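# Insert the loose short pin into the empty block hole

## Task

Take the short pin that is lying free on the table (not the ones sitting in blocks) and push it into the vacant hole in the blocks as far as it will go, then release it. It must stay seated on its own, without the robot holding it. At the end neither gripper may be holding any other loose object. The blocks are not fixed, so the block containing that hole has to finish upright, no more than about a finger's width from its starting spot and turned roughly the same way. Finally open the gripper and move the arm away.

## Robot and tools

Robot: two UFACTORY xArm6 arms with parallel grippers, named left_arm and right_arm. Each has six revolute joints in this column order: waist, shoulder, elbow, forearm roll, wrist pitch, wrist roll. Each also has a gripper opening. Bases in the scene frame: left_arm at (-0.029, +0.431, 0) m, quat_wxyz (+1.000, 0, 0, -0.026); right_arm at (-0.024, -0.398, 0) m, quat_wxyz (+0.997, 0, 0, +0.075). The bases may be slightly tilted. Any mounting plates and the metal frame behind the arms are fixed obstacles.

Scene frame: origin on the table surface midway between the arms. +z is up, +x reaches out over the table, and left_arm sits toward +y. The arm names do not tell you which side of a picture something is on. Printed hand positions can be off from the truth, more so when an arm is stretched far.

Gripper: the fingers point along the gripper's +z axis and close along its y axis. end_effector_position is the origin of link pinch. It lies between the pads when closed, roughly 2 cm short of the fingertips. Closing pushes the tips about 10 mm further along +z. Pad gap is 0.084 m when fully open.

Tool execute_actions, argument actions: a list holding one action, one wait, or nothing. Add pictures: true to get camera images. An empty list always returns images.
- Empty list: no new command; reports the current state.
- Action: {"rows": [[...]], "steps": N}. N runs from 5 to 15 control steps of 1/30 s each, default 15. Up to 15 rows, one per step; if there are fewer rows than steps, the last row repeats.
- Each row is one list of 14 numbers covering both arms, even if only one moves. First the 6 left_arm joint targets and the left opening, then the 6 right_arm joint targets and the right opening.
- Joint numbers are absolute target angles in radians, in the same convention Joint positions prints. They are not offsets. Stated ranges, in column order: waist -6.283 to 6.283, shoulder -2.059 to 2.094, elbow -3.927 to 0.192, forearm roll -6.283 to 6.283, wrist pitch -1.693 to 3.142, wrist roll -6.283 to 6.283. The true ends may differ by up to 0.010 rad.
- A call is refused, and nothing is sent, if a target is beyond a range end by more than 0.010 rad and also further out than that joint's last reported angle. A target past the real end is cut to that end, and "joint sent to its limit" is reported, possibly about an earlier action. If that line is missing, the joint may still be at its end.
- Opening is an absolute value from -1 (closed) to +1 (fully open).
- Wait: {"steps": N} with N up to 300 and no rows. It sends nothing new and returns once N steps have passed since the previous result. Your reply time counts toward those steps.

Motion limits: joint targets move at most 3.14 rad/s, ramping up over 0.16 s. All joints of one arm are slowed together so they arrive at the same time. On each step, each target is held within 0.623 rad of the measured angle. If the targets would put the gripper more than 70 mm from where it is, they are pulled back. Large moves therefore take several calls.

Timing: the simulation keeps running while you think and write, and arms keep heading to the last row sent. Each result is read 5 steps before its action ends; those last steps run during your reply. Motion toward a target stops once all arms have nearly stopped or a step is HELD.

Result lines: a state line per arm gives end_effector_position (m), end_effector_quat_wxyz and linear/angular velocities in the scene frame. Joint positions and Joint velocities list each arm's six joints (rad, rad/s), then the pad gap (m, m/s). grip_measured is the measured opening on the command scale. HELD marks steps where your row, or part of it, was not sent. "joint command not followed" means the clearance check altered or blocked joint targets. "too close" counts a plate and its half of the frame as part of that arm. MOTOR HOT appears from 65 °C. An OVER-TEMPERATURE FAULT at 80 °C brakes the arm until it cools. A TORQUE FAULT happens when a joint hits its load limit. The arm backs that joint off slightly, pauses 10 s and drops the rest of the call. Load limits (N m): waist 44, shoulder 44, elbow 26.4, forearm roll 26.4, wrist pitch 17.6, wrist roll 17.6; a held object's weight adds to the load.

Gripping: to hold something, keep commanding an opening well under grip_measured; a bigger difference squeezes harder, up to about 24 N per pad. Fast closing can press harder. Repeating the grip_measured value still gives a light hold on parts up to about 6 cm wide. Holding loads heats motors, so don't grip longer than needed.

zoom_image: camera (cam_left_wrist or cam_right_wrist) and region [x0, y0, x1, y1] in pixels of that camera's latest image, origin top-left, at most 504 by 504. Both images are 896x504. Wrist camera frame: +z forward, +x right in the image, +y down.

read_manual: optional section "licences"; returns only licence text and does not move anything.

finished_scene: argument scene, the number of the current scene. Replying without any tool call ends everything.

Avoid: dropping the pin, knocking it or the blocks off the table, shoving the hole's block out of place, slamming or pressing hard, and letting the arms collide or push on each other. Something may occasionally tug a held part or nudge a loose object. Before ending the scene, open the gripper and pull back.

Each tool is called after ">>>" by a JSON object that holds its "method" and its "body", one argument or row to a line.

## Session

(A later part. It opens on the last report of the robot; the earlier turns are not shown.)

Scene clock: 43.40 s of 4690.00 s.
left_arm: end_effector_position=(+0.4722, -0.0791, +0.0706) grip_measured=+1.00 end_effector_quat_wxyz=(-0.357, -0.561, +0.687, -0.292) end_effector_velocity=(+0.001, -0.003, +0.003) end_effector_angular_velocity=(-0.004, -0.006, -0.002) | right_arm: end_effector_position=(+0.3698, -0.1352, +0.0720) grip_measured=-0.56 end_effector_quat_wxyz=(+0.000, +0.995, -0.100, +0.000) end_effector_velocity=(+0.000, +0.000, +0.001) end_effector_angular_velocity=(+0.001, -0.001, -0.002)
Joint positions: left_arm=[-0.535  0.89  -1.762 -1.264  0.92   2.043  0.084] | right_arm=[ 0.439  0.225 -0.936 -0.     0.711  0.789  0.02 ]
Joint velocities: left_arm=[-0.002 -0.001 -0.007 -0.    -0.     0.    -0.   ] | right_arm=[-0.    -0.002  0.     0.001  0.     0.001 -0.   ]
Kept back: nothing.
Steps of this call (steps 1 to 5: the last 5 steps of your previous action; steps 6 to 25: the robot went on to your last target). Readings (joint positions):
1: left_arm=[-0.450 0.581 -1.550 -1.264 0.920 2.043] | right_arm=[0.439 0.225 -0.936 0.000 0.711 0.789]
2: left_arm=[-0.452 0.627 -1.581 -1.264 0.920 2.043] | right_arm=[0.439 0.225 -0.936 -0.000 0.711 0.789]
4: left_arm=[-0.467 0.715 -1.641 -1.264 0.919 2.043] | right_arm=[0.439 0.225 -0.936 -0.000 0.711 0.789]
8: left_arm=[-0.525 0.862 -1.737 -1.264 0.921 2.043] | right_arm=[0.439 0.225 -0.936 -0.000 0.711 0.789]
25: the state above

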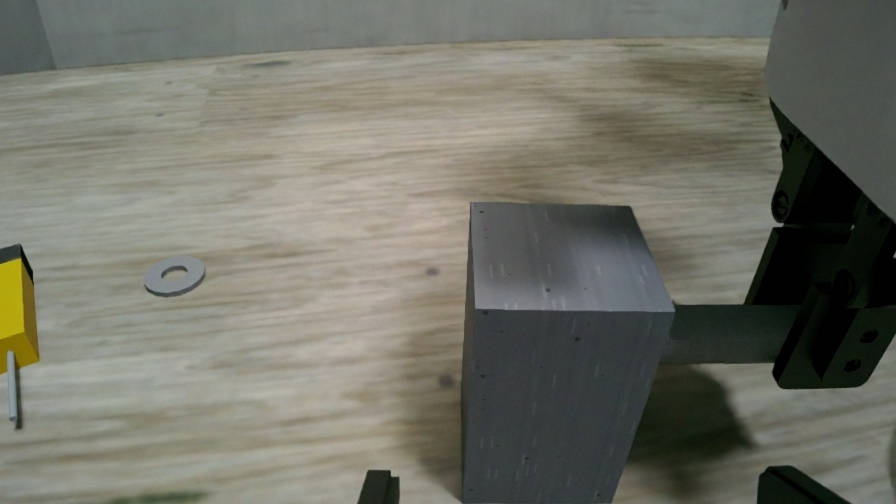

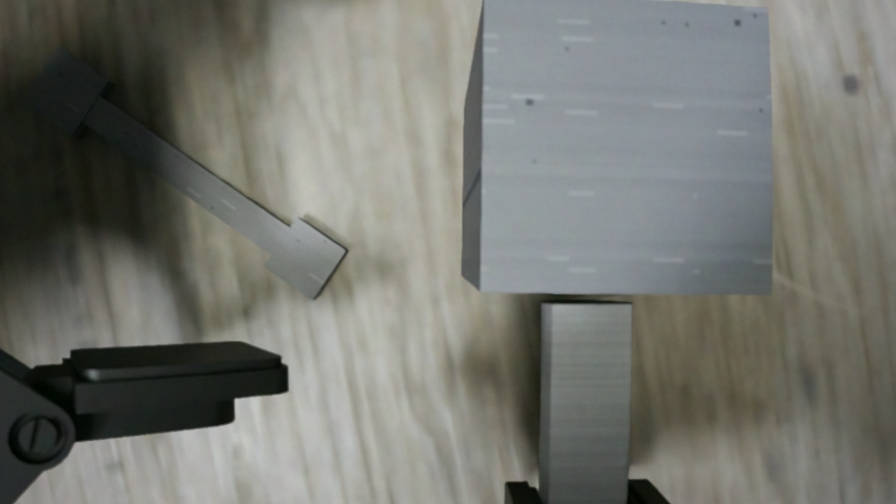

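>>> {"method": "execute_actions", "body": {
  "actions": [
    {"rows": [
[-0.5408,0.9025,-1.7740,-1.2664,0.9158,2.0408,1, 0.4391,0.2246,-0.9356,0,0.7110,0.7891,-1],
[-0.5467,0.9141,-1.7860,-1.2688,0.9116,2.0386,1, 0.4391,0.2246,-0.9356,0,0.7110,0.7891,-1],
[-0.5525,0.9256,-1.7980,-1.2711,0.9074,2.0364,1, 0.4391,0.2246,-0.9356,0,0.7110,0.7891,-1],
[-0.5584,0.9372,-1.8100,-1.2735,0.9032,2.0343,1, 0.4391,0.2246,-0.9356,0,0.7110,0.7891,-1],
[-0.5642,0.9487,-1.8220,-1.2759,0.8990,2.0321,1, 0.4391,0.2246,-0.9356,0,0.7110,0.7891,-1],
[-0.5700,0.9603,-1.8340,-1.2783,0.8948,2.0299,1, 0.4391,0.2246,-0.9356,0,0.7110,0.7891,-1],
[-0.5759,0.9718,-1.8460,-1.2807,0.8906,2.0277,1, 0.4391,0.2246,-0.9356,0,0.7110,0.7891,-1],
[-0.5817,0.9834,-1.8581,-1.2830,0.8864,2.0255,1, 0.4391,0.2246,-0.9356,0,0.7110,0.7891,-1],
[-0.5876,0.9949,-1.8701,-1.2854,0.8822,2.0233,1, 0.4391,0.2246,-0.9356,0,0.7110,0.7891,-1],
[-0.5934,1.0065,-1.8821,-1.2878,0.8780,2.0211,1, 0.4391,0.2246,-0.9356,0,0.7110,0.7891,-1],
[-0.5992,1.0180,-1.8941,-1.2902,0.8738,2.0189,1, 0.4391,0.2246,-0.9356,0,0.7110,0.7891,-1],
[-0.6051,1.0296,-1.9061,-1.2926,0.8696,2.0168,1, 0.4391,0.2246,-0.9356,0,0.7110,0.7891,-1],
[-0.6109,1.0411,-1.9181,-1.2949,0.8654,2.0146,1, 0.4391,0.2246,-0.9356,0,0.7110,0.7891,-1]
], "steps": 15}
  ]
}}

>>> {"method": "execute_actions", "body": {
  "actions": [
    {"steps": 15}
  ],
  "pictures": true
}}

Scene clock: 44.30 s of 4690.00 s.
left_arm: end_effector_position=(+0.4667, -0.1075, +0.0482) grip_measured=+1.00 end_effector_quat_wxyz=(-0.358, -0.561, +0.687, -0.291) end_effector_velocity=(-0.024, -0.109, -0.083) end_effector_angular_velocity=(-0.000, -0.001, +0.002) | right_arm: end_effector_position=(+0.3698, -0.1352, +0.0720) grip_measured=-0.56 end_effector_quat_wxyz=(+0.000, +0.995, -0.100, +0.000) end_effector_velocity=(-0.000, -0.000, -0.000) end_effector_angular_velocity=(+0.000, +0.001, -0.001)
Joint positions: left_arm=[-0.58   0.98  -1.853 -1.282  0.888  2.026  0.084] | right_arm=[ 0.439  0.225 -0.936 -0.     0.711  0.789  0.02 ]
Joint velocities: left_arm=[-0.174  0.344 -0.359 -0.071 -0.126 -0.066  0.   ] | right_arm=[-0.     0.     0.     0.001  0.    -0.001 -0.   ]
Steps of this call (steps 1 to 15: the robot went on to your last target; steps 16 to 17: nothing new was sent; steps 18 to 27: the first 10 steps of this action). Readings (joint positions):
18: left_arm=[-0.535 0.891 -1.763 -1.264 0.920 2.043] | right_arm=[0.439 0.225 -0.936 0.000 0.711 0.789]
19: left_arm=[-0.537 0.895 -1.767 -1.265 0.918 2.042] | right_arm=[0.439 0.225 -0.936 -0.000 0.711 0.789]
21: left_arm=[-0.544 0.910 -1.785 -1.268 0.912 2.039] | right_arm=[0.439 0.225 -0.936 -0.000 0.711 0.789]
25: left_arm=[-0.569 0.957 -1.829 -1.277 0.896 2.031] | right_arm=[0.439 0.225 -0.936 -0.000 0.711 0.789]
27: the state above

Scene clock: 44.80 s of 4690.00 s.
left_arm: end_effector_position=(+0.4629, -0.1267, +0.0350) grip_measured=+1.00 end_effector_quat_wxyz=(-0.357, -0.561, +0.687, -0.293) end_effector_velocity=(-0.007, +0.000, -0.010) end_effector_angular_velocity=(+0.010, +0.014, -0.006) | right_arm: end_effector_position=(+0.3698, -0.1352, +0.0720) grip_measured=-0.56 end_effector_quat_wxyz=(+0.000, +0.995, -0.100, +0.000) end_effector_velocity=(+0.000, +0.000, +0.000) end_effector_angular_velocity=(+0.001, -0.001, +0.000)
Joint positions: left_arm=[-0.61   1.04  -1.918 -1.295  0.865  2.015  0.084] | right_arm=[ 0.439  0.225 -0.936 -0.     0.711  0.789  0.02 ]
Joint velocities: left_arm=[-0.005  0.009  0.008 -0.     0.001  0.    -0.   ] | right_arm=[ 0.    -0.001 -0.     0.    -0.     0.    -0.   ]
Kept back: nothing.
Steps of this call (steps 1 to 5: the last 5 steps of your previous action; steps 6 to 15: the robot went on to your last target). Readings (joint positions):
1: left_arm=[-0.586 0.992 -1.865 -1.285 0.884 2.024] | right_arm=[0.439 0.225 -0.936 0.000 0.711 0.789]
2: left_arm=[-0.592 1.003 -1.877 -1.287 0.880 2.022] | right_arm=[0.439 0.225 -0.936 0.000 0.711 0.789]
4: left_arm=[-0.603 1.025 -1.901 -1.292 0.871 2.018] | right_arm=[0.439 0.225 -0.936 -0.000 0.711 0.789]
8: left_arm=[-0.611 1.042 -1.916 -1.295 0.866 2.015] | right_arm=[0.439 0.225 -0.936 -0.000 0.711 0.789]
15: the state above

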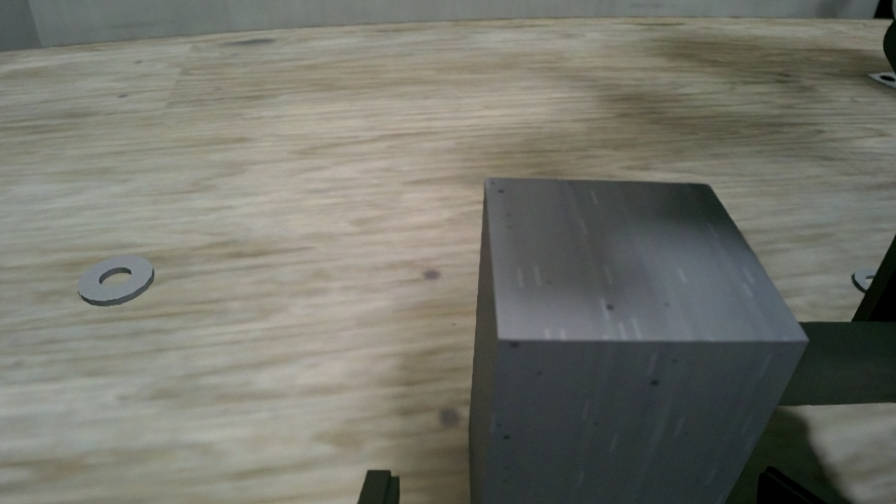

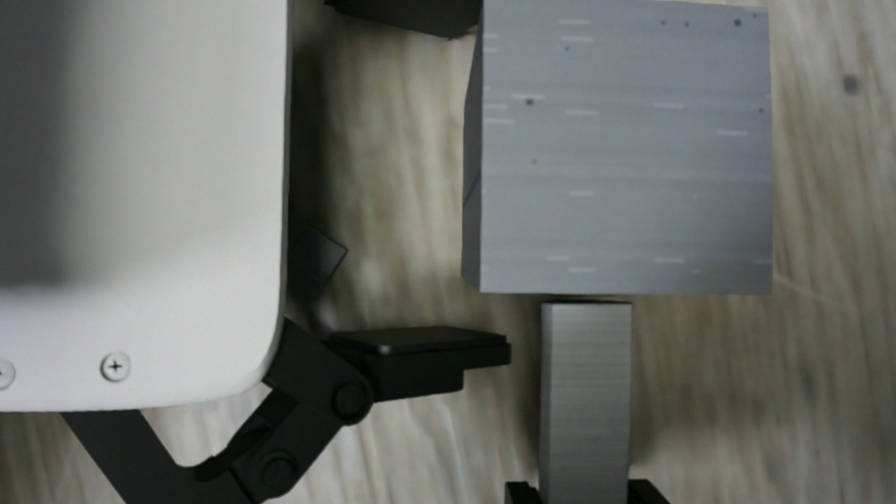

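>>> {"method": "execute_actions", "body": {
  "actions": [
    {"rows": [
[-0.6138,1.0469,-1.9241,-1.2961,0.8633,2.0135,1, 0.4391,0.2246,-0.9356,0,0.7110,0.7891,-1],
[-0.6167,1.0527,-1.9301,-1.2973,0.8612,2.0124,1, 0.4391,0.2246,-0.9356,0,0.7110,0.7891,-1],
[-0.6197,1.0584,-1.9361,-1.2985,0.8591,2.0113,1, 0.4391,0.2246,-0.9356,0,0.7110,0.7891,-1],
[-0.6226,1.0642,-1.9421,-1.2997,0.857,2.0102,1, 0.4391,0.2246,-0.9356,0,0.7110,0.7891,-1],
[-0.6226,1.0642,-1.9421,-1.2997,0.857,2.0102,1, 0.4391,0.2246,-0.9356,0,0.7110,0.7891,-1],
[-0.6226,1.0642,-1.9421,-1.2997,0.857,2.0102,1, 0.4391,0.2246,-0.9356,0,0.7110,0.7891,-1],
[-0.6226,1.0642,-1.9421,-1.2997,0.857,2.0102,0.9, 0.4391,0.2246,-0.9356,0,0.7110,0.7891,-1],
[-0.6226,1.0642,-1.9421,-1.2997,0.857,2.0102,0.8, 0.4391,0.2246,-0.9356,0,0.7110,0.7891,-1],
[-0.6226,1.0642,-1.9421,-1.2997,0.857,2.0102,0.7, 0.4391,0.2246,-0.9356,0,0.7110,0.7891,-1],
[-0.6226,1.0642,-1.9421,-1.2997,0.857,2.0102,0.6, 0.4391,0.2246,-0.9356,0,0.7110,0.7891,-1],
[-0.6226,1.0642,-1.9421,-1.2997,0.857,2.0102,0.5, 0.4391,0.2246,-0.9356,0,0.7110,0.7891,-1],
[-0.6226,1.0642,-1.9421,-1.2997,0.857,2.0102,0.45, 0.4391,0.2246,-0.9356,0,0.7110,0.7891,-1]
], "steps": 15}
  ]
}}

>>> {"method": "execute_actions", "body": {
  "actions": [
    {"steps": 12}
  ],
  "pictures": true
}}

Scene clock: 45.67 s of 4690.00 s.
left_arm: end_effector_position=(+0.4594, -0.1336, +0.0273) grip_measured=+0.66 end_effector_quat_wxyz=(-0.358, -0.561, +0.687, -0.291) end_effector_velocity=(+0.011, -0.000, +0.012) end_effector_angular_velocity=(-0.013, -0.019, +0.012) | right_arm: end_effector_position=(+0.3698, -0.1352, +0.0720) grip_measured=-0.56 end_effector_quat_wxyz=(+0.000, +0.995, -0.100, +0.000) end_effector_velocity=(-0.000, +0.000, -0.000) end_effector_angular_velocity=(-0.000, +0.001, -0.002)
Joint positions: left_arm=[-0.623  1.065 -1.941 -1.3    0.857  2.01   0.071] | right_arm=[ 0.439  0.225 -0.936 -0.     0.711  0.789  0.02 ]
Joint velocities: left_arm=[ 0.007 -0.006 -0.016 -0.001 -0.005 -0.    -0.114] | right_arm=[ 0.     0.001 -0.     0.001  0.     0.001 -0.   ]
Steps of this call (steps 1 to 15: the robot went on to your last target; step 16: nothing new was sent; steps 17 to 26: the first 10 steps of this action). Readings (joint positions):
17: left_arm=[-0.611 1.041 -1.918 -1.295 0.865 2.015] | right_arm=[0.439 0.225 -0.936 -0.000 0.711 0.789]
18: left_arm=[-0.612 1.043 -1.921 -1.295 0.864 2.014] | right_arm=[0.439 0.225 -0.936 -0.000 0.711 0.789]
20: left_arm=[-0.616 1.051 -1.930 -1.297 0.861 2.012] | right_arm=[0.439 0.225 -0.936 -0.000 0.711 0.789]
24: left_arm=[-0.623 1.065 -1.940 -1.299 0.858 2.010] | right_arm=[0.439 0.225 -0.936 0.000 0.711 0.789]
26: the state above

Scene clock: 46.07 s of 4690.00 s.
left_arm: end_effector_position=(+0.4600, -0.1337, +0.0283) grip_measured=+0.44 end_effector_quat_wxyz=(-0.357, -0.561, +0.687, -0.292) end_effector_velocity=(+0.000, -0.000, +0.000) end_effector_angular_velocity=(-0.000, -0.000, +0.000) | right_arm: end_effector_position=(+0.3698, -0.1352, +0.0720) grip_measured=-0.56 end_effector_quat_wxyz=(+0.000, +0.995, -0.100, +0.000) end_effector_velocity=(-0.000, +0.000, +0.000) end_effector_angular_velocity=(-0.000, -0.001, +0.002)
Joint positions: left_arm=[-0.623  1.064 -1.942 -1.3    0.857  2.01   0.063] | right_arm=[ 0.439  0.225 -0.936  0.     0.711  0.789  0.02 ]
Joint velocities: left_arm=[-0.    -0.    -0.001 -0.    -0.    -0.     0.   ] | right_arm=[ 0.001 -0.001 -0.    -0.001  0.    -0.001 -0.   ]
Kept back: nothing.
Steps of this call (steps 1 to 5: the last 5 steps of your previous action; steps 6 to 12: the robot went on to your last target). Readings (joint positions):
1: left_arm=[-0.623 1.065 -1.942 -1.300 0.857 2.010] | right_arm=[0.439 0.225 -0.936 0.000 0.711 0.789]
2: left_arm=[-0.622 1.064 -1.942 -1.300 0.857 2.010] | right_arm=[0.439 0.225 -0.936 0.000 0.711 0.789]
4: left_arm=[-0.622 1.064 -1.942 -1.300 0.857 2.010] | right_arm=[0.439 0.225 -0.936 -0.000 0.711 0.789]
8: left_arm=[-0.623 1.064 -1.942 -1.300 0.857 2.010] | right_arm=[0.439 0.225 -0.936 0.000 0.711 0.789]
12: the state above

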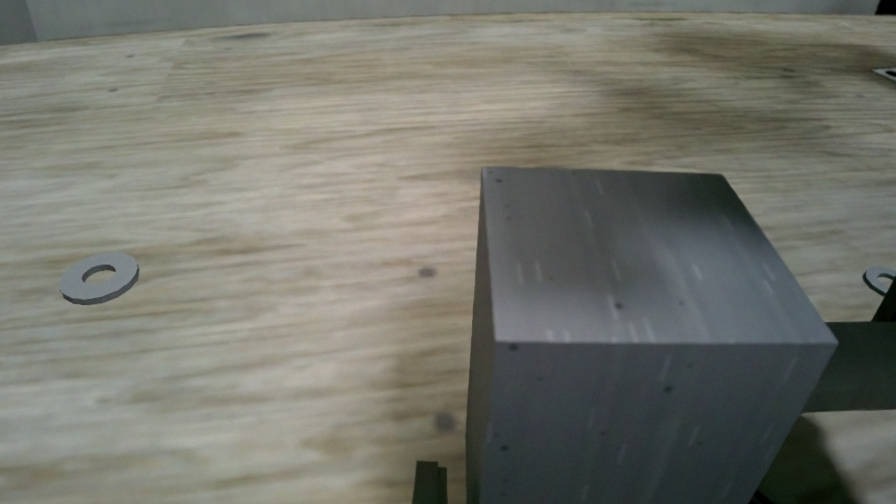

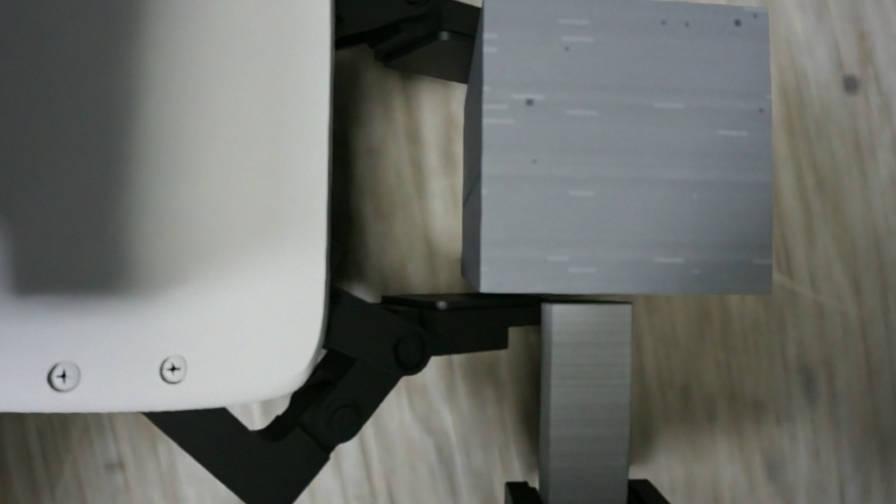

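Closing gently on the block.

>>> {"method": "execute_actions", "body": {
  "actions": [
    {"rows": [
[-0.6226,1.0642,-1.9421,-1.2997,0.857,2.0102,0.41, 0.4391,0.2246,-0.9356,0,0.7110,0.7891,-1],
[-0.6226,1.0642,-1.9421,-1.2997,0.857,2.0102,0.38, 0.4391,0.2246,-0.9356,0,0.7110,0.7891,-1],
[-0.6226,1.0642,-1.9421,-1.2997,0.857,2.0102,0.35, 0.4391,0.2246,-0.9356,0,0.7110,0.7891,-1],
[-0.6226,1.0642,-1.9421,-1.2997,0.857,2.0102,0.32, 0.4391,0.2246,-0.9356,0,0.7110,0.7891,-1],
[-0.6226,1.0642,-1.9421,-1.2997,0.857,2.0102,0.29, 0.4391,0.2246,-0.9356,0,0.7110,0.7891,-1],
[-0.6226,1.0642,-1.9421,-1.2997,0.857,2.0102,0.26, 0.4391,0.2246,-0.9356,0,0.7110,0.7891,-1],
[-0.6226,1.0642,-1.9421,-1.2997,0.857,2.0102,0.23, 0.4391,0.2246,-0.9356,0,0.7110,0.7891,-1],
[-0.6226,1.0642,-1.9421,-1.2997,0.857,2.0102,0.20, 0.4391,0.2246,-0.9356,0,0.7110,0.7891,-1],
[-0.6226,1.0642,-1.9421,-1.2997,0.857,2.0102,0.15, 0.4391,0.2246,-0.9356,0,0.7110,0.7891,-1],
[-0.6226,1.0642,-1.9421,-1.2997,0.857,2.0102,0.05, 0.4391,0.2246,-0.9356,0,0.7110,0.7891,-1],
[-0.6226,1.0642,-1.9421,-1.2997,0.857,2.0102,-0.1, 0.4391,0.2246,-0.9356,0,0.7110,0.7891,-1],
[-0.6226,1.0642,-1.9421,-1.2997,0.857,2.0102,-0.3, 0.4391,0.2246,-0.9356,0,0.7110,0.7891,-1]
], "steps": 15}
  ]
}}

>>> {"method": "execute_actions", "body": {
  "actions": [
    {"steps": 10}
  ],
  "pictures": true
}}

Scene clock: 46.87 s of 4690.00 s.
left_arm: end_effector_position=(+0.4598, -0.1339, +0.0283) grip_measured=+0.19 end_effector_quat_wxyz=(-0.357, -0.561, +0.687, -0.292) end_effector_velocity=(+0.000, +0.000, -0.000) end_effector_angular_velocity=(+0.001, -0.002, -0.000) | right_arm: end_effector_position=(+0.3698, -0.1352, +0.0720) grip_measured=-0.56 end_effector_quat_wxyz=(+0.000, +0.995, -0.100, +0.000) end_effector_velocity=(+0.000, +0.000, +0.000) end_effector_angular_velocity=(+0.002, -0.000, -0.000)
Joint positions: left_arm=[-0.623  1.064 -1.942 -1.299  0.857  2.01   0.052] | right_arm=[ 0.439  0.225 -0.936 -0.     0.711  0.789  0.02 ]
Joint velocities: left_arm=[ 0.     0.     0.     0.001 -0.001  0.001 -0.   ] | right_arm=[-0.    -0.001  0.     0.002 -0.    -0.001  0.   ]
Steps of this call (steps 1 to 14: the robot went on to your last target; steps 15 to 24: the first 10 steps of this action). Readings (joint positions):
15: left_arm=[-0.623 1.064 -1.942 -1.300 0.857 2.010] | right_arm=[0.439 0.225 -0.936 -0.000 0.711 0.789]
16: left_arm=[-0.623 1.064 -1.942 -1.300 0.857 2.010] | right_arm=[0.439 0.225 -0.936 0.000 0.711 0.789]
18: left_arm=[-0.623 1.064 -1.942 -1.300 0.857 2.010] | right_arm=[0.439 0.225 -0.936 -0.000 0.711 0.789]
22: left_arm=[-0.623 1.064 -1.942 -1.300 0.857 2.010] | right_arm=[0.439 0.225 -0.936 0.000 0.711 0.789]
24: the state above

Scene clock: 47.20 s of 4690.00 s.
left_arm: end_effector_position=(+0.4598, -0.1338, +0.0283) grip_measured=+0.19 end_effector_quat_wxyz=(-0.357, -0.561, +0.687, -0.292) end_effector_velocity=(-0.000, -0.000, -0.000) end_effector_angular_velocity=(+0.000, +0.001, +0.000) | right_arm: end_effector_position=(+0.3698, -0.1352, +0.0720) grip_measured=-0.56 end_effector_quat_wxyz=(+0.000, +0.995, -0.100, +0.000) end_effector_velocity=(+0.000, +0.000, +0.000) end_effector_angular_velocity=(+0.001, -0.001, -0.000)
Joint positions: left_arm=[-0.623  1.064 -1.942 -1.3    0.857  2.01   0.052] | right_arm=[ 0.439  0.225 -0.936  0.     0.711  0.789  0.02 ]
Joint velocities: left_arm=[-0.001  0.    -0.    -0.    -0.    -0.001  0.   ] | right_arm=[ 0.    -0.    -0.     0.    -0.001  0.     0.   ]
Kept back: nothing.
Steps of this call (steps 1 to 5: the last 5 steps of your previous action; steps 6 to 10: the robot went on to your last target). Readings (joint positions):
1: left_arm=[-0.623 1.064 -1.942 -1.299 0.857 2.010] | right_arm=[0.439 0.225 -0.936 0.000 0.711 0.789]
2: left_arm=[-0.623 1.064 -1.942 -1.299 0.857 2.010] | right_arm=[0.439 0.225 -0.936 0.000 0.711 0.789]
4: left_arm=[-0.623 1.064 -1.942 -1.300 0.857 2.010] | right_arm=[0.439 0.225 -0.936 0.000 0.711 0.789]
8: left_arm=[-0.623 1.064 -1.942 -1.300 0.857 2.010] | right_arm=[0.439 0.225 -0.936 0.000 0.711 0.789]
10: the state above

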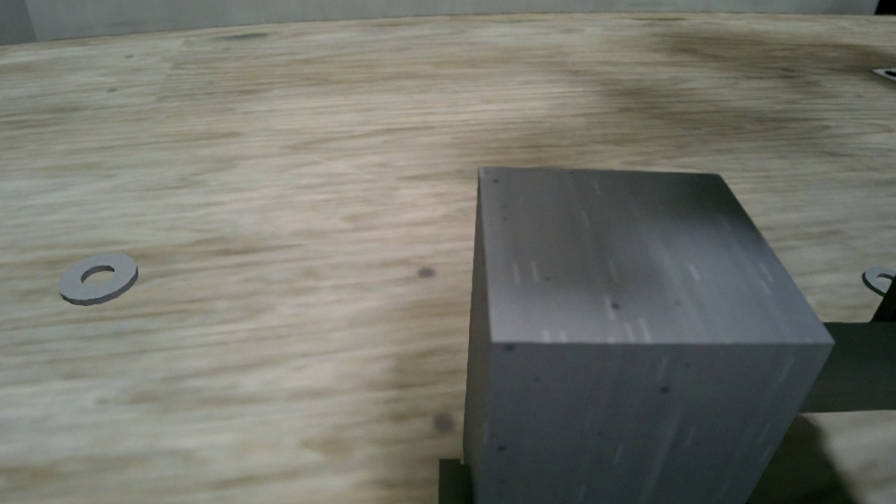

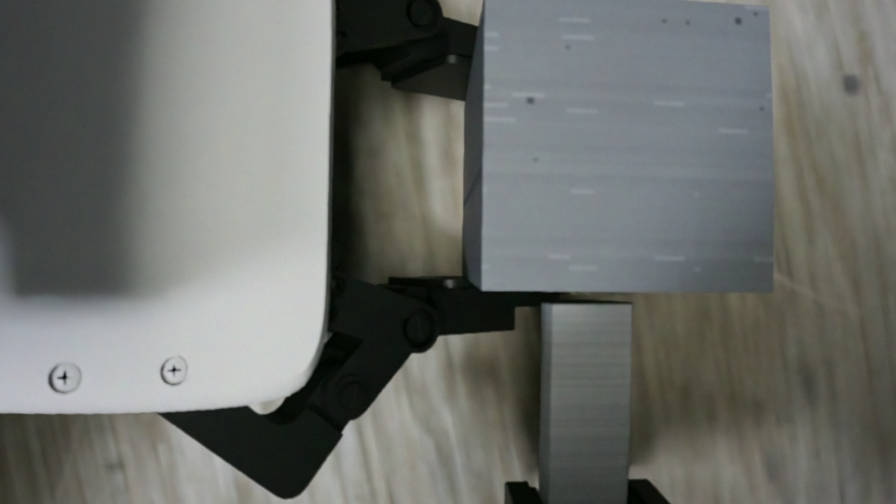

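>>> {"method": "execute_actions", "body": {
  "actions": [
    {"rows": [
[-0.6226,1.0642,-1.9421,-1.2997,0.857,2.0102,-0.3, 0.4376,0.2266,-0.9385,0,0.7119,0.7876,-1],
[-0.6226,1.0642,-1.9421,-1.2997,0.857,2.0102,-0.3, 0.4362,0.2286,-0.9414,0,0.7127,0.7862,-1],
[-0.6226,1.0642,-1.9421,-1.2997,0.857,2.0102,-0.3, 0.4347,0.2307,-0.9442,0,0.7136,0.7847,-1],
[-0.6226,1.0642,-1.9421,-1.2997,0.857,2.0102,-0.3, 0.4332,0.2327,-0.9471,0,0.7144,0.7832,-1],
[-0.6226,1.0642,-1.9421,-1.2997,0.857,2.0102,-0.3, 0.4318,0.2347,-0.9500,0,0.7153,0.7818,-1],
[-0.6226,1.0642,-1.9421,-1.2997,0.857,2.0102,-0.3, 0.4303,0.2368,-0.9529,0,0.7161,0.7803,-1],
[-0.6226,1.0642,-1.9421,-1.2997,0.857,2.0102,-0.3, 0.4288,0.2388,-0.9558,0,0.7170,0.7788,-1],
[-0.6226,1.0642,-1.9421,-1.2997,0.857,2.0102,-0.3, 0.4274,0.2408,-0.9586,0,0.7178,0.7774,-1],
[-0.6226,1.0642,-1.9421,-1.2997,0.857,2.0102,-0.3, 0.4259,0.2428,-0.9615,0,0.7187,0.7759,-1],
[-0.6226,1.0642,-1.9421,-1.2997,0.857,2.0102,-0.3, 0.4244,0.2449,-0.9644,0,0.7195,0.7744,-1]
], "steps": 15}
  ]
}}

>>> {"method": "execute_actions", "body": {
  "actions": [
    {"steps": 10}
  ],
  "pictures": true
}}

Scene clock: 48.43 s of 4690.00 s.
left_arm: end_effector_position=(+0.4616, -0.1332, +0.0283) grip_measured=+0.19 end_effector_quat_wxyz=(-0.356, -0.562, +0.686, -0.293) end_effector_velocity=(+0.015, +0.008, -0.001) end_effector_angular_velocity=(+0.005, -0.015, +0.034) | right_arm: end_effector_position=(+0.3765, -0.1360, +0.0719) grip_measured=-0.56 end_effector_quat_wxyz=(+0.000, +0.995, -0.099, -0.001) end_effector_velocity=(+0.021, +0.001, -0.001) end_effector_angular_velocity=(-0.001, +0.009, +0.018)
Joint positions: left_arm=[-0.621  1.065 -1.943 -1.3    0.854  2.01   0.052] | right_arm=[ 0.43   0.24  -0.958  0.001  0.719  0.777  0.02 ]
Joint velocities: left_arm=[ 0.014  0.005 -0.006 -0.002 -0.024 -0.    -0.001] | right_arm=[-0.024  0.057 -0.081  0.005  0.033 -0.047  0.   ]
Steps of this call (steps 1 to 15: the robot went on to your last target; steps 16 to 27: nothing new was sent; steps 28 to 37: the first 10 steps of this action). Readings (joint positions):
28: left_arm=[-0.623 1.064 -1.942 -1.300 0.857 2.010] | right_arm=[0.439 0.225 -0.936 0.000 0.711 0.789]
29: left_arm=[-0.623 1.064 -1.942 -1.300 0.857 2.010] | right_arm=[0.439 0.225 -0.937 0.000 0.712 0.788]
31: left_arm=[-0.623 1.064 -1.942 -1.300 0.857 2.010] | right_arm=[0.436 0.229 -0.941 0.000 0.713 0.786]
35: left_arm=[-0.622 1.064 -1.943 -1.300 0.856 2.010] | right_arm=[0.431 0.236 -0.952 0.000 0.717 0.780]
37: the state above

Scene clock: 48.77 s of 4690.00 s.
left_arm: end_effector_position=(+0.4622, -0.1327, +0.0283) grip_measured=+0.19 end_effector_quat_wxyz=(-0.356, -0.563, +0.686, -0.293) end_effector_velocity=(-0.001, -0.001, +0.001) end_effector_angular_velocity=(-0.002, +0.000, -0.004) | right_arm: end_effector_position=(+0.3781, -0.1366, +0.0714) grip_measured=-0.56 end_effector_quat_wxyz=(+0.001, +0.995, -0.099, -0.001) end_effector_velocity=(+0.001, -0.003, -0.001) end_effector_angular_velocity=(-0.002, +0.000, -0.005)
Joint positions: left_arm=[-0.621  1.065 -1.943 -1.3    0.854  2.01   0.052] | right_arm=[ 0.427  0.245 -0.963  0.001  0.721  0.774  0.02 ]
Joint velocities: left_arm=[-0.001 -0.002 -0.     0.001  0.003 -0.    -0.   ] | right_arm=[-0.006  0.     0.001 -0.003 -0.     0.001  0.001]
Kept back: nothing.
Steps of this call (steps 1 to 5: the last 5 steps of your previous action; steps 6 to 10: the robot went on to your last target). Readings (joint positions):
1: left_arm=[-0.621 1.065 -1.943 -1.300 0.853 2.010] | right_arm=[0.429 0.242 -0.960 0.001 0.720 0.776]
2: left_arm=[-0.621 1.065 -1.944 -1.301 0.853 2.010] | right_arm=[0.428 0.243 -0.962 0.001 0.720 0.775]
4: left_arm=[-0.620 1.065 -1.944 -1.300 0.853 2.010] | right_arm=[0.428 0.244 -0.963 0.001 0.721 0.774]
8: left_arm=[-0.621 1.065 -1.943 -1.300 0.853 2.010] | right_arm=[0.427 0.245 -0.963 0.001 0.721 0.774]
10: the state above

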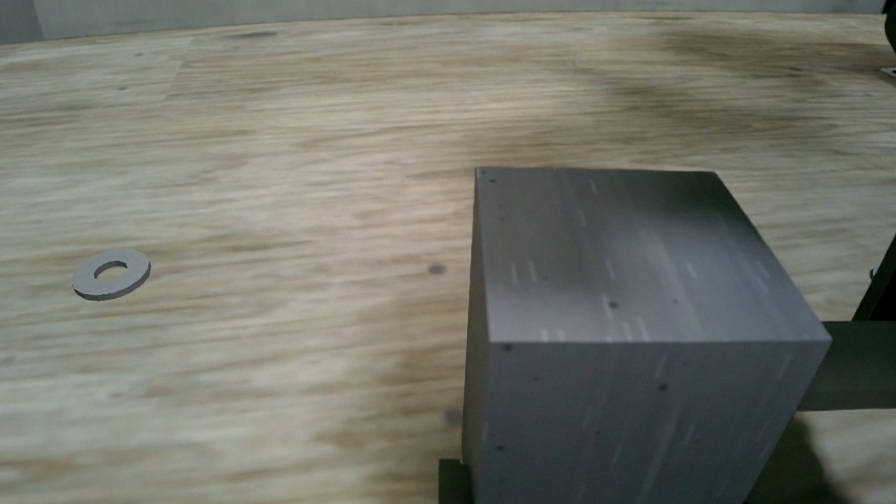

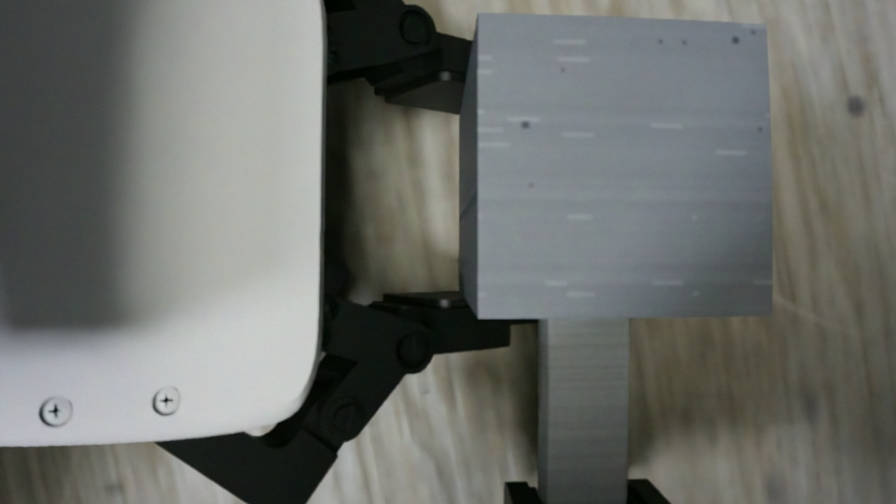

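>>> {"method": "execute_actions", "body": {
  "actions": [
    {"rows": [
[-0.6226,1.0642,-1.9421,-1.2997,0.857,2.0102,-0.3, 0.4274,0.2408,-0.9586,0,0.7178,0.7774,-1],
[-0.6226,1.0642,-1.9421,-1.2997,0.857,2.0102,-0.3, 0.4303,0.2368,-0.9529,0,0.7161,0.7803,-1],
[-0.6226,1.0642,-1.9421,-1.2997,0.857,2.0102,-0.3, 0.4332,0.2327,-0.9471,0,0.7144,0.7832,-1],
[-0.6226,1.0642,-1.9421,-1.2997,0.857,2.0102,-0.3, 0.4362,0.2286,-0.9414,0,0.7127,0.7862,-1],
[-0.6226,1.0642,-1.9421,-1.2997,0.857,2.0102,-0.3, 0.4391,0.2246,-0.9356,0,0.7110,0.7891,-1]
], "steps": 10}
  ]
}}

>>> {"method": "execute_actions", "body": {
  "actions": [
    {"steps": 12}
  ],
  "pictures": true
}}

Scene clock: 49.23 s of 4690.00 s.
left_arm: end_effector_position=(+0.4581, -0.1346, +0.0283) grip_measured=+0.19 end_effector_quat_wxyz=(-0.359, -0.560, +0.688, -0.291) end_effector_velocity=(+0.005, +0.001, -0.000) end_effector_angular_velocity=(+0.001, -0.007, +0.013) | right_arm: end_effector_position=(+0.3750, -0.1369, +0.0722) grip_measured=-0.56 end_effector_quat_wxyz=(-0.000, +0.995, -0.101, +0.000) end_effector_velocity=(-0.062, +0.014, -0.001) end_effector_angular_velocity=(-0.003, +0.008, +0.014)
Joint positions: left_arm=[-0.624  1.064 -1.941 -1.299  0.86   2.011  0.052] | right_arm=[ 0.43   0.233 -0.948 -0.001  0.714  0.783  0.02 ]
Joint velocities: left_arm=[ 0.001  0.003 -0.004 -0.003 -0.013 -0.001 -0.   ] | right_arm=[ 0.096 -0.12   0.169  0.002 -0.041  0.08   0.   ]
Steps of this call (steps 1 to 9: the robot went on to your last target; steps 10 to 14: the first 5 steps of this action). Readings (joint positions):
10: left_arm=[-0.624 1.063 -1.940 -1.299 0.861 2.011] | right_arm=[0.421 0.245 -0.965 -0.001 0.718 0.775]
11: left_arm=[-0.624 1.063 -1.940 -1.299 0.861 2.011] | right_arm=[0.422 0.244 -0.963 -0.001 0.717 0.776]
13: left_arm=[-0.624 1.064 -1.941 -1.299 0.861 2.011] | right_arm=[0.427 0.237 -0.954 -0.001 0.715 0.781]
14: the state above

Scene clock: 49.63 s of 4690.00 s.
left_arm: end_effector_position=(+0.4598, -0.1340, +0.0283) grip_measured=+0.19 end_effector_quat_wxyz=(-0.357, -0.561, +0.687, -0.292) end_effector_velocity=(+0.002, +0.002, -0.000) end_effector_angular_velocity=(+0.001, -0.000, +0.003) | right_arm: end_effector_position=(+0.3699, -0.1351, +0.0721) grip_measured=-0.56 end_effector_quat_wxyz=(-0.000, +0.995, -0.100, +0.000) end_effector_velocity=(-0.001, -0.001, -0.001) end_effector_angular_velocity=(-0.001, +0.003, -0.002)
Joint positions: left_arm=[-0.623  1.064 -1.942 -1.3    0.857  2.01   0.052] | right_arm=[ 0.439  0.225 -0.936  0.     0.711  0.789  0.02 ]
Joint velocities: left_arm=[ 0.004 -0.     0.001  0.001 -0.001  0.    -0.   ] | right_arm=[-0.001  0.     0.001  0.001  0.001  0.001 -0.   ]
Kept back: nothing.
Steps of this call (steps 1 to 5: the last 5 steps of your previous action; steps 6 to 12: the robot went on to your last target). Readings (joint positions):
1: left_arm=[-0.624 1.064 -1.941 -1.299 0.860 2.011] | right_arm=[0.433 0.230 -0.943 -0.001 0.713 0.786]
2: left_arm=[-0.624 1.064 -1.941 -1.299 0.859 2.010] | right_arm=[0.436 0.227 -0.939 -0.000 0.712 0.787]
4: left_arm=[-0.624 1.064 -1.942 -1.300 0.858 2.010] | right_arm=[0.439 0.225 -0.937 0.000 0.711 0.788]
8: left_arm=[-0.623 1.064 -1.942 -1.300 0.857 2.010] | right_arm=[0.439 0.225 -0.936 0.000 0.711 0.789]
12: the state above

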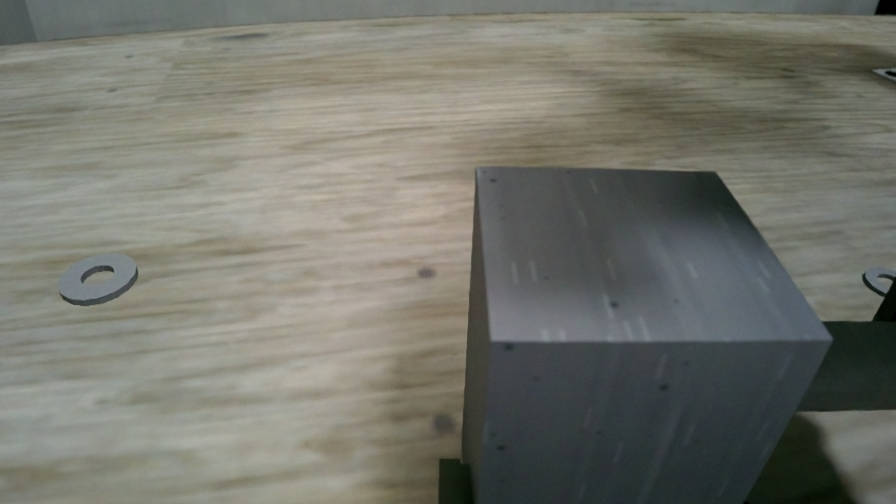

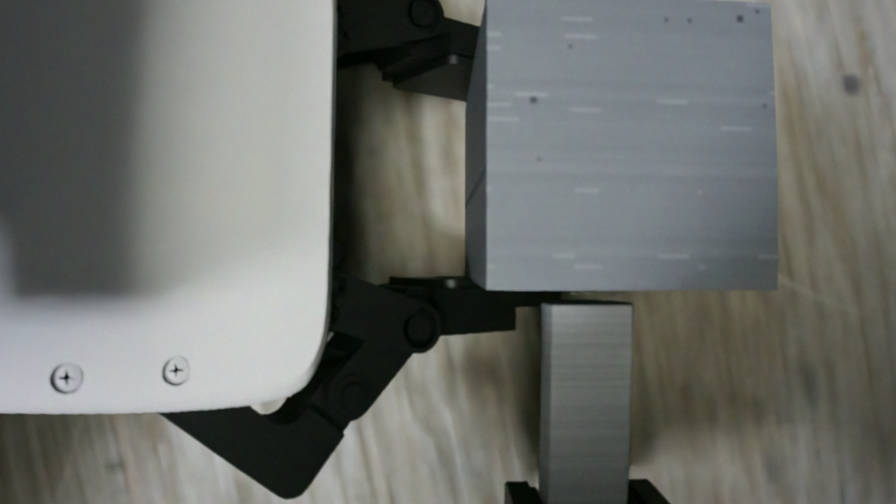

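>>> {"method": "execute_actions", "body": {
  "actions": [
    {"rows": [
[-0.6226,1.0642,-1.9421,-1.2997,0.857,2.0102,-0.3, 0.4379,0.2230,-0.9333,0,0.7103,0.7846,-1],
[-0.6226,1.0642,-1.9421,-1.2997,0.857,2.0102,-0.3, 0.4367,0.2214,-0.9310,0,0.7097,0.7800,-1],
[-0.6226,1.0642,-1.9421,-1.2997,0.857,2.0102,-0.3, 0.4355,0.2198,-0.9287,0,0.7090,0.7755,-1],
[-0.6226,1.0642,-1.9421,-1.2997,0.857,2.0102,-0.3, 0.4355,0.2198,-0.9287,0,0.7090,0.7755,-1],
[-0.6226,1.0642,-1.9421,-1.2997,0.857,2.0102,-0.3, 0.4355,0.2198,-0.9287,0,0.7090,0.7755,-1],
[-0.6226,1.0642,-1.9421,-1.2997,0.857,2.0102,-0.3, 0.4340,0.2218,-0.9316,0,0.7099,0.7740,-1],
[-0.6226,1.0642,-1.9421,-1.2997,0.857,2.0102,-0.3, 0.4326,0.2239,-0.9345,0,0.7107,0.7726,-1],
[-0.6226,1.0642,-1.9421,-1.2997,0.857,2.0102,-0.3, 0.4311,0.2259,-0.9374,0,0.7116,0.7711,-1],
[-0.6226,1.0642,-1.9421,-1.2997,0.857,2.0102,-0.3, 0.4297,0.2279,-0.9403,0,0.7124,0.7697,-1],
[-0.6226,1.0642,-1.9421,-1.2997,0.857,2.0102,-0.3, 0.4282,0.2300,-0.9432,0,0.7133,0.7682,-1],
[-0.6226,1.0642,-1.9421,-1.2997,0.857,2.0102,-0.3, 0.4267,0.2320,-0.9461,0,0.7141,0.7667,-1],
[-0.6226,1.0642,-1.9421,-1.2997,0.857,2.0102,-0.3, 0.4253,0.2340,-0.9490,0,0.7150,0.7653,-1],
[-0.6226,1.0642,-1.9421,-1.2997,0.857,2.0102,-0.3, 0.4238,0.2361,-0.9518,0,0.7158,0.7638,-1]
], "steps": 15}
  ]
}}

>>> {"method": "execute_actions", "body": {
  "actions": [
    {"steps": 12}
  ],
  "pictures": true
}}

Scene clock: 50.83 s of 4690.00 s.
left_arm: end_effector_position=(+0.4600, -0.1338, +0.0283) grip_measured=+0.19 end_effector_quat_wxyz=(-0.357, -0.561, +0.687, -0.292) end_effector_velocity=(-0.000, -0.001, +0.001) end_effector_angular_velocity=(-0.001, -0.001, -0.001) | right_arm: end_effector_position=(+0.3722, -0.1381, +0.0720) grip_measured=-0.56 end_effector_quat_wxyz=(+0.000, +0.995, -0.095, -0.000) end_effector_velocity=(+0.029, -0.005, +0.002) end_effector_angular_velocity=(+0.003, -0.003, -0.002)
Joint positions: left_arm=[-0.623  1.064 -1.942 -1.3    0.857  2.01   0.052] | right_arm=[ 0.431  0.226 -0.937  0.     0.712  0.771  0.02 ]
Joint velocities: left_arm=[-0.001 -0.002  0.001  0.    -0.     0.    -0.   ] | right_arm=[-0.043  0.057 -0.084  0.001  0.023 -0.041  0.   ]
Steps of this call (steps 1 to 26: the robot went on to your last target; steps 27 to 36: the first 10 steps of this action). Readings (joint positions):
27: left_arm=[-0.623 1.064 -1.942 -1.300 0.857 2.010] | right_arm=[0.439 0.225 -0.935 -0.000 0.711 0.789]
28: left_arm=[-0.623 1.064 -1.942 -1.300 0.857 2.010] | right_arm=[0.439 0.224 -0.935 -0.000 0.711 0.787]
30: left_arm=[-0.623 1.064 -1.942 -1.300 0.857 2.010] | right_arm=[0.437 0.222 -0.931 -0.000 0.710 0.780]
34: left_arm=[-0.623 1.064 -1.942 -1.300 0.857 2.010] | right_arm=[0.434 0.222 -0.932 0.000 0.710 0.774]
36: the state above

Scene clock: 51.23 s of 4690.00 s.
left_arm: end_effector_position=(+0.4600, -0.1338, +0.0283) grip_measured=+0.19 end_effector_quat_wxyz=(-0.357, -0.561, +0.687, -0.292) end_effector_velocity=(+0.001, -0.000, +0.002) end_effector_angular_velocity=(-0.002, -0.001, +0.000) | right_arm: end_effector_position=(+0.3771, -0.1391, +0.0720) grip_measured=-0.56 end_effector_quat_wxyz=(+0.000, +0.995, -0.095, -0.000) end_effector_velocity=(+0.000, +0.000, +0.000) end_effector_angular_velocity=(+0.001, -0.000, -0.001)
Joint positions: left_arm=[-0.623  1.064 -1.942 -1.3    0.857  2.01   0.052] | right_arm=[ 0.424  0.236 -0.952  0.     0.716  0.764  0.02 ]
Joint velocities: left_arm=[ 0.    -0.002 -0.001 -0.     0.    -0.001  0.   ] | right_arm=[-0.    -0.    -0.001  0.001  0.    -0.    -0.   ]
Kept back: nothing.
Steps of this call (steps 1 to 5: the last 5 steps of your previous action; steps 6 to 12: the robot went on to your last target). Readings (joint positions):
1: left_arm=[-0.623 1.064 -1.942 -1.300 0.857 2.010] | right_arm=[0.430 0.228 -0.940 -0.000 0.712 0.770]
2: left_arm=[-0.623 1.064 -1.942 -1.300 0.857 2.010] | right_arm=[0.428 0.230 -0.943 -0.000 0.713 0.768]
4: left_arm=[-0.623 1.064 -1.942 -1.300 0.857 2.010] | right_arm=[0.426 0.234 -0.948 -0.000 0.715 0.766]
8: left_arm=[-0.623 1.064 -1.942 -1.300 0.857 2.010] | right_arm=[0.424 0.236 -0.952 -0.000 0.716 0.764]
12: the state above

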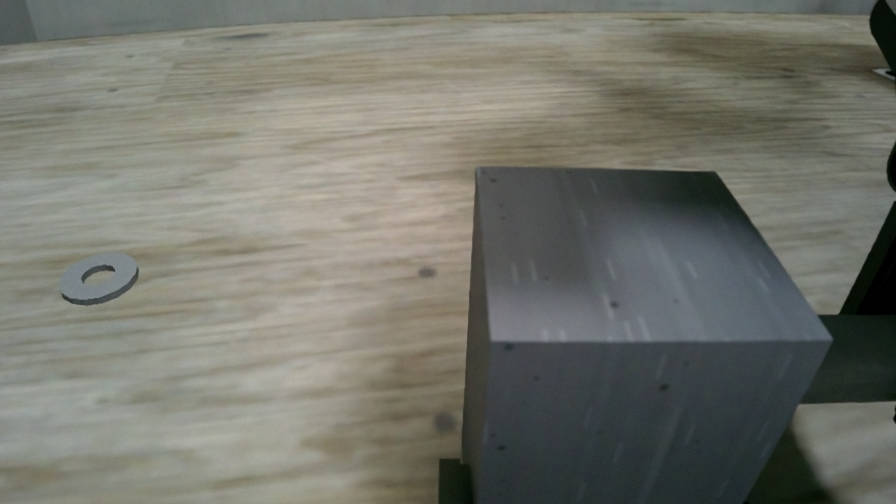

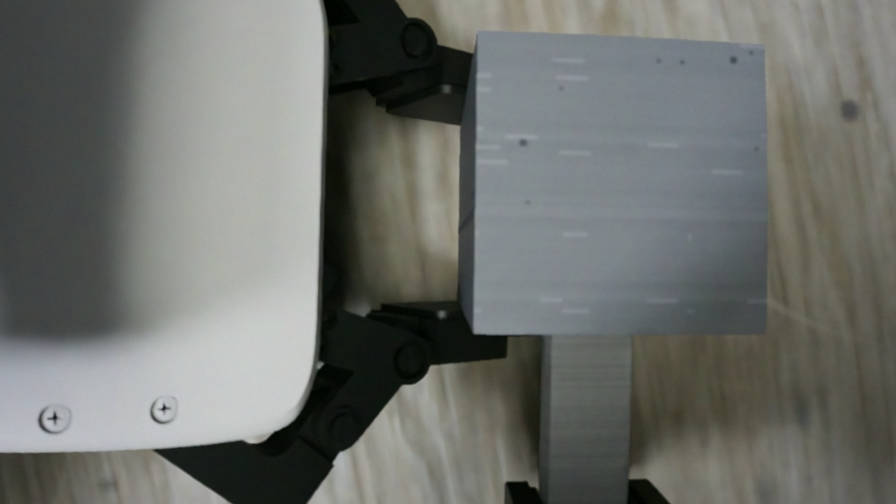

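>>> {"method": "execute_actions", "body": {
  "actions": [
    {"rows": [
[-0.6226,1.0642,-1.9421,-1.2997,0.857,2.0102,-0.3, 0.4218,0.2389,-0.9559,0,0.7170,0.7618,-1],
[-0.6226,1.0642,-1.9421,-1.2997,0.857,2.0102,-0.3, 0.4197,0.2418,-0.9599,0,0.7182,0.7597,-1],
[-0.6226,1.0642,-1.9421,-1.2997,0.857,2.0102,-0.3, 0.4177,0.2446,-0.9640,0,0.7194,0.7577,-1],
[-0.6226,1.0642,-1.9421,-1.2997,0.857,2.0102,-0.3, 0.4156,0.2475,-0.9680,0,0.7206,0.7556,-1],
[-0.6226,1.0642,-1.9421,-1.2997,0.857,2.0102,-0.3, 0.4136,0.2503,-0.9721,0,0.7218,0.7536,-1],
[-0.6226,1.0642,-1.9421,-1.2997,0.857,2.0102,-0.3, 0.4115,0.2535,-0.9767,0,0.7232,0.7515,-1],
[-0.6226,1.0642,-1.9421,-1.2997,0.857,2.0102,-0.3, 0.4095,0.2566,-0.9813,0,0.7246,0.7495,-1],
[-0.6226,1.0642,-1.9421,-1.2997,0.857,2.0102,-0.3, 0.4074,0.2598,-0.9858,0,0.7260,0.7474,-1],
[-0.6226,1.0642,-1.9421,-1.2997,0.857,2.0102,-0.3, 0.4054,0.2630,-0.9904,0,0.7274,0.7454,-1],
[-0.6226,1.0642,-1.9421,-1.2997,0.857,2.0102,-0.3, 0.4033,0.2662,-0.9950,0,0.7289,0.7433,-1],
[-0.6226,1.0642,-1.9421,-1.2997,0.857,2.0102,-0.3, 0.4012,0.2693,-0.9996,0,0.7303,0.7412,-1]
], "steps": 15}
  ]
}}

>>> {"method": "execute_actions", "body": {
  "actions": [
    {"steps": 10}
  ],
  "pictures": true
}}

Scene clock: 51.97 s of 4690.00 s.
left_arm: end_effector_position=(+0.4600, -0.1338, +0.0283) grip_measured=+0.19 end_effector_quat_wxyz=(-0.357, -0.561, +0.687, -0.292) end_effector_velocity=(-0.001, -0.000, -0.000) end_effector_angular_velocity=(+0.001, +0.001, -0.001) | right_arm: end_effector_position=(+0.3882, -0.1412, +0.0721) grip_measured=-0.56 end_effector_quat_wxyz=(-0.000, +0.995, -0.095, +0.000) end_effector_velocity=(+0.044, -0.007, +0.000) end_effector_angular_velocity=(+0.000, -0.000, +0.001)
Joint positions: left_arm=[-0.623  1.064 -1.942 -1.3    0.857  2.01   0.052] | right_arm=[ 0.408  0.259 -0.985 -0.     0.726  0.748  0.02 ]
Joint velocities: left_arm=[-0.001 -0.     0.001  0.     0.    -0.    -0.   ] | right_arm=[-0.061  0.093 -0.136  0.     0.042 -0.062 -0.   ]
Steps of this call (steps 1 to 12: the robot went on to your last target; steps 13 to 22: the first 10 steps of this action). Readings (joint positions):
13: left_arm=[-0.623 1.064 -1.942 -1.300 0.857 2.010] | right_arm=[0.424 0.236 -0.952 0.000 0.716 0.764]
14: left_arm=[-0.623 1.064 -1.942 -1.300 0.857 2.010] | right_arm=[0.423 0.237 -0.954 0.000 0.716 0.763]
16: left_arm=[-0.623 1.064 -1.942 -1.300 0.857 2.010] | right_arm=[0.420 0.242 -0.960 0.000 0.718 0.760]
20: left_arm=[-0.623 1.064 -1.942 -1.300 0.857 2.010] | right_arm=[0.412 0.253 -0.976 -0.000 0.723 0.752]
22: the state above

Scene clock: 52.30 s of 4690.00 s.
left_arm: end_effector_position=(+0.4600, -0.1338, +0.0283) grip_measured=+0.19 end_effector_quat_wxyz=(-0.357, -0.561, +0.687, -0.292) end_effector_velocity=(+0.000, +0.000, -0.000) end_effector_angular_velocity=(+0.000, +0.000, +0.001) | right_arm: end_effector_position=(+0.3928, -0.1421, +0.0721) grip_measured=-0.56 end_effector_quat_wxyz=(+0.000, +0.995, -0.095, -0.000) end_effector_velocity=(-0.000, -0.000, -0.000) end_effector_angular_velocity=(-0.000, +0.001, -0.000)
Joint positions: left_arm=[-0.623  1.064 -1.942 -1.3    0.857  2.01   0.052] | right_arm=[ 0.401  0.269 -0.999  0.     0.73   0.741  0.02 ]
Joint velocities: left_arm=[ 0.  0.  0. -0. -0. -0.  0.] | right_arm=[-0.     0.001 -0.001  0.     0.001  0.     0.   ]
Kept back: nothing.
Steps of this call (steps 1 to 5: the last 5 steps of your previous action; steps 6 to 10: the robot went on to your last target). Readings (joint positions):
1: left_arm=[-0.623 1.064 -1.942 -1.300 0.857 2.010] | right_arm=[0.406 0.262 -0.990 -0.000 0.727 0.746]
2: left_arm=[-0.623 1.064 -1.942 -1.300 0.857 2.010] | right_arm=[0.404 0.265 -0.994 -0.000 0.728 0.744]
4: left_arm=[-0.623 1.064 -1.942 -1.300 0.857 2.010] | right_arm=[0.401 0.268 -0.998 -0.000 0.730 0.742]
8: left_arm=[-0.623 1.064 -1.942 -1.300 0.857 2.010] | right_arm=[0.401 0.269 -0.999 0.000 0.730 0.741]
10: the state above

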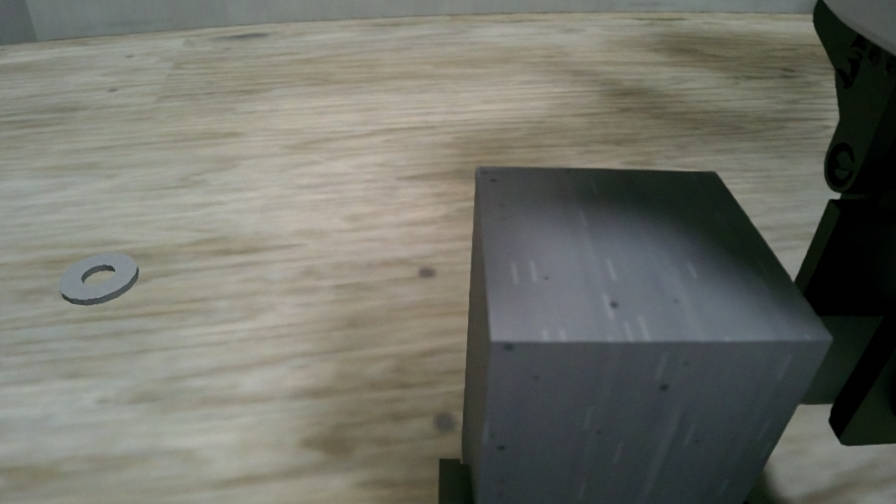

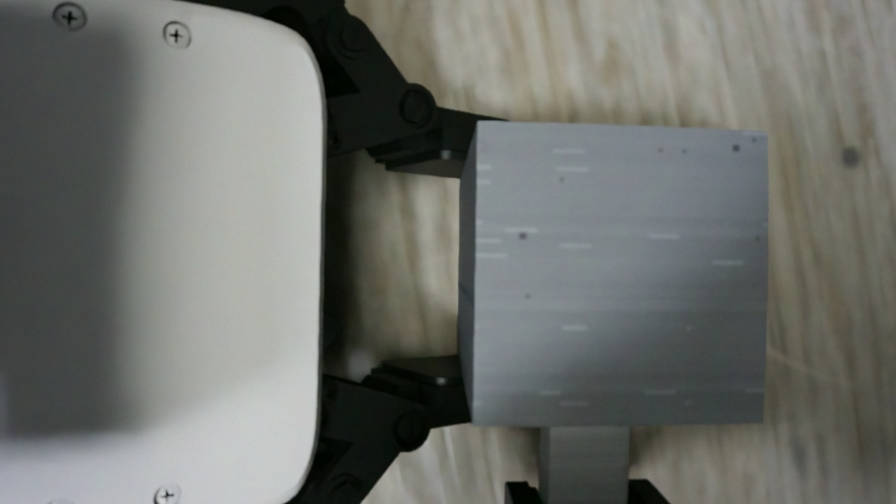

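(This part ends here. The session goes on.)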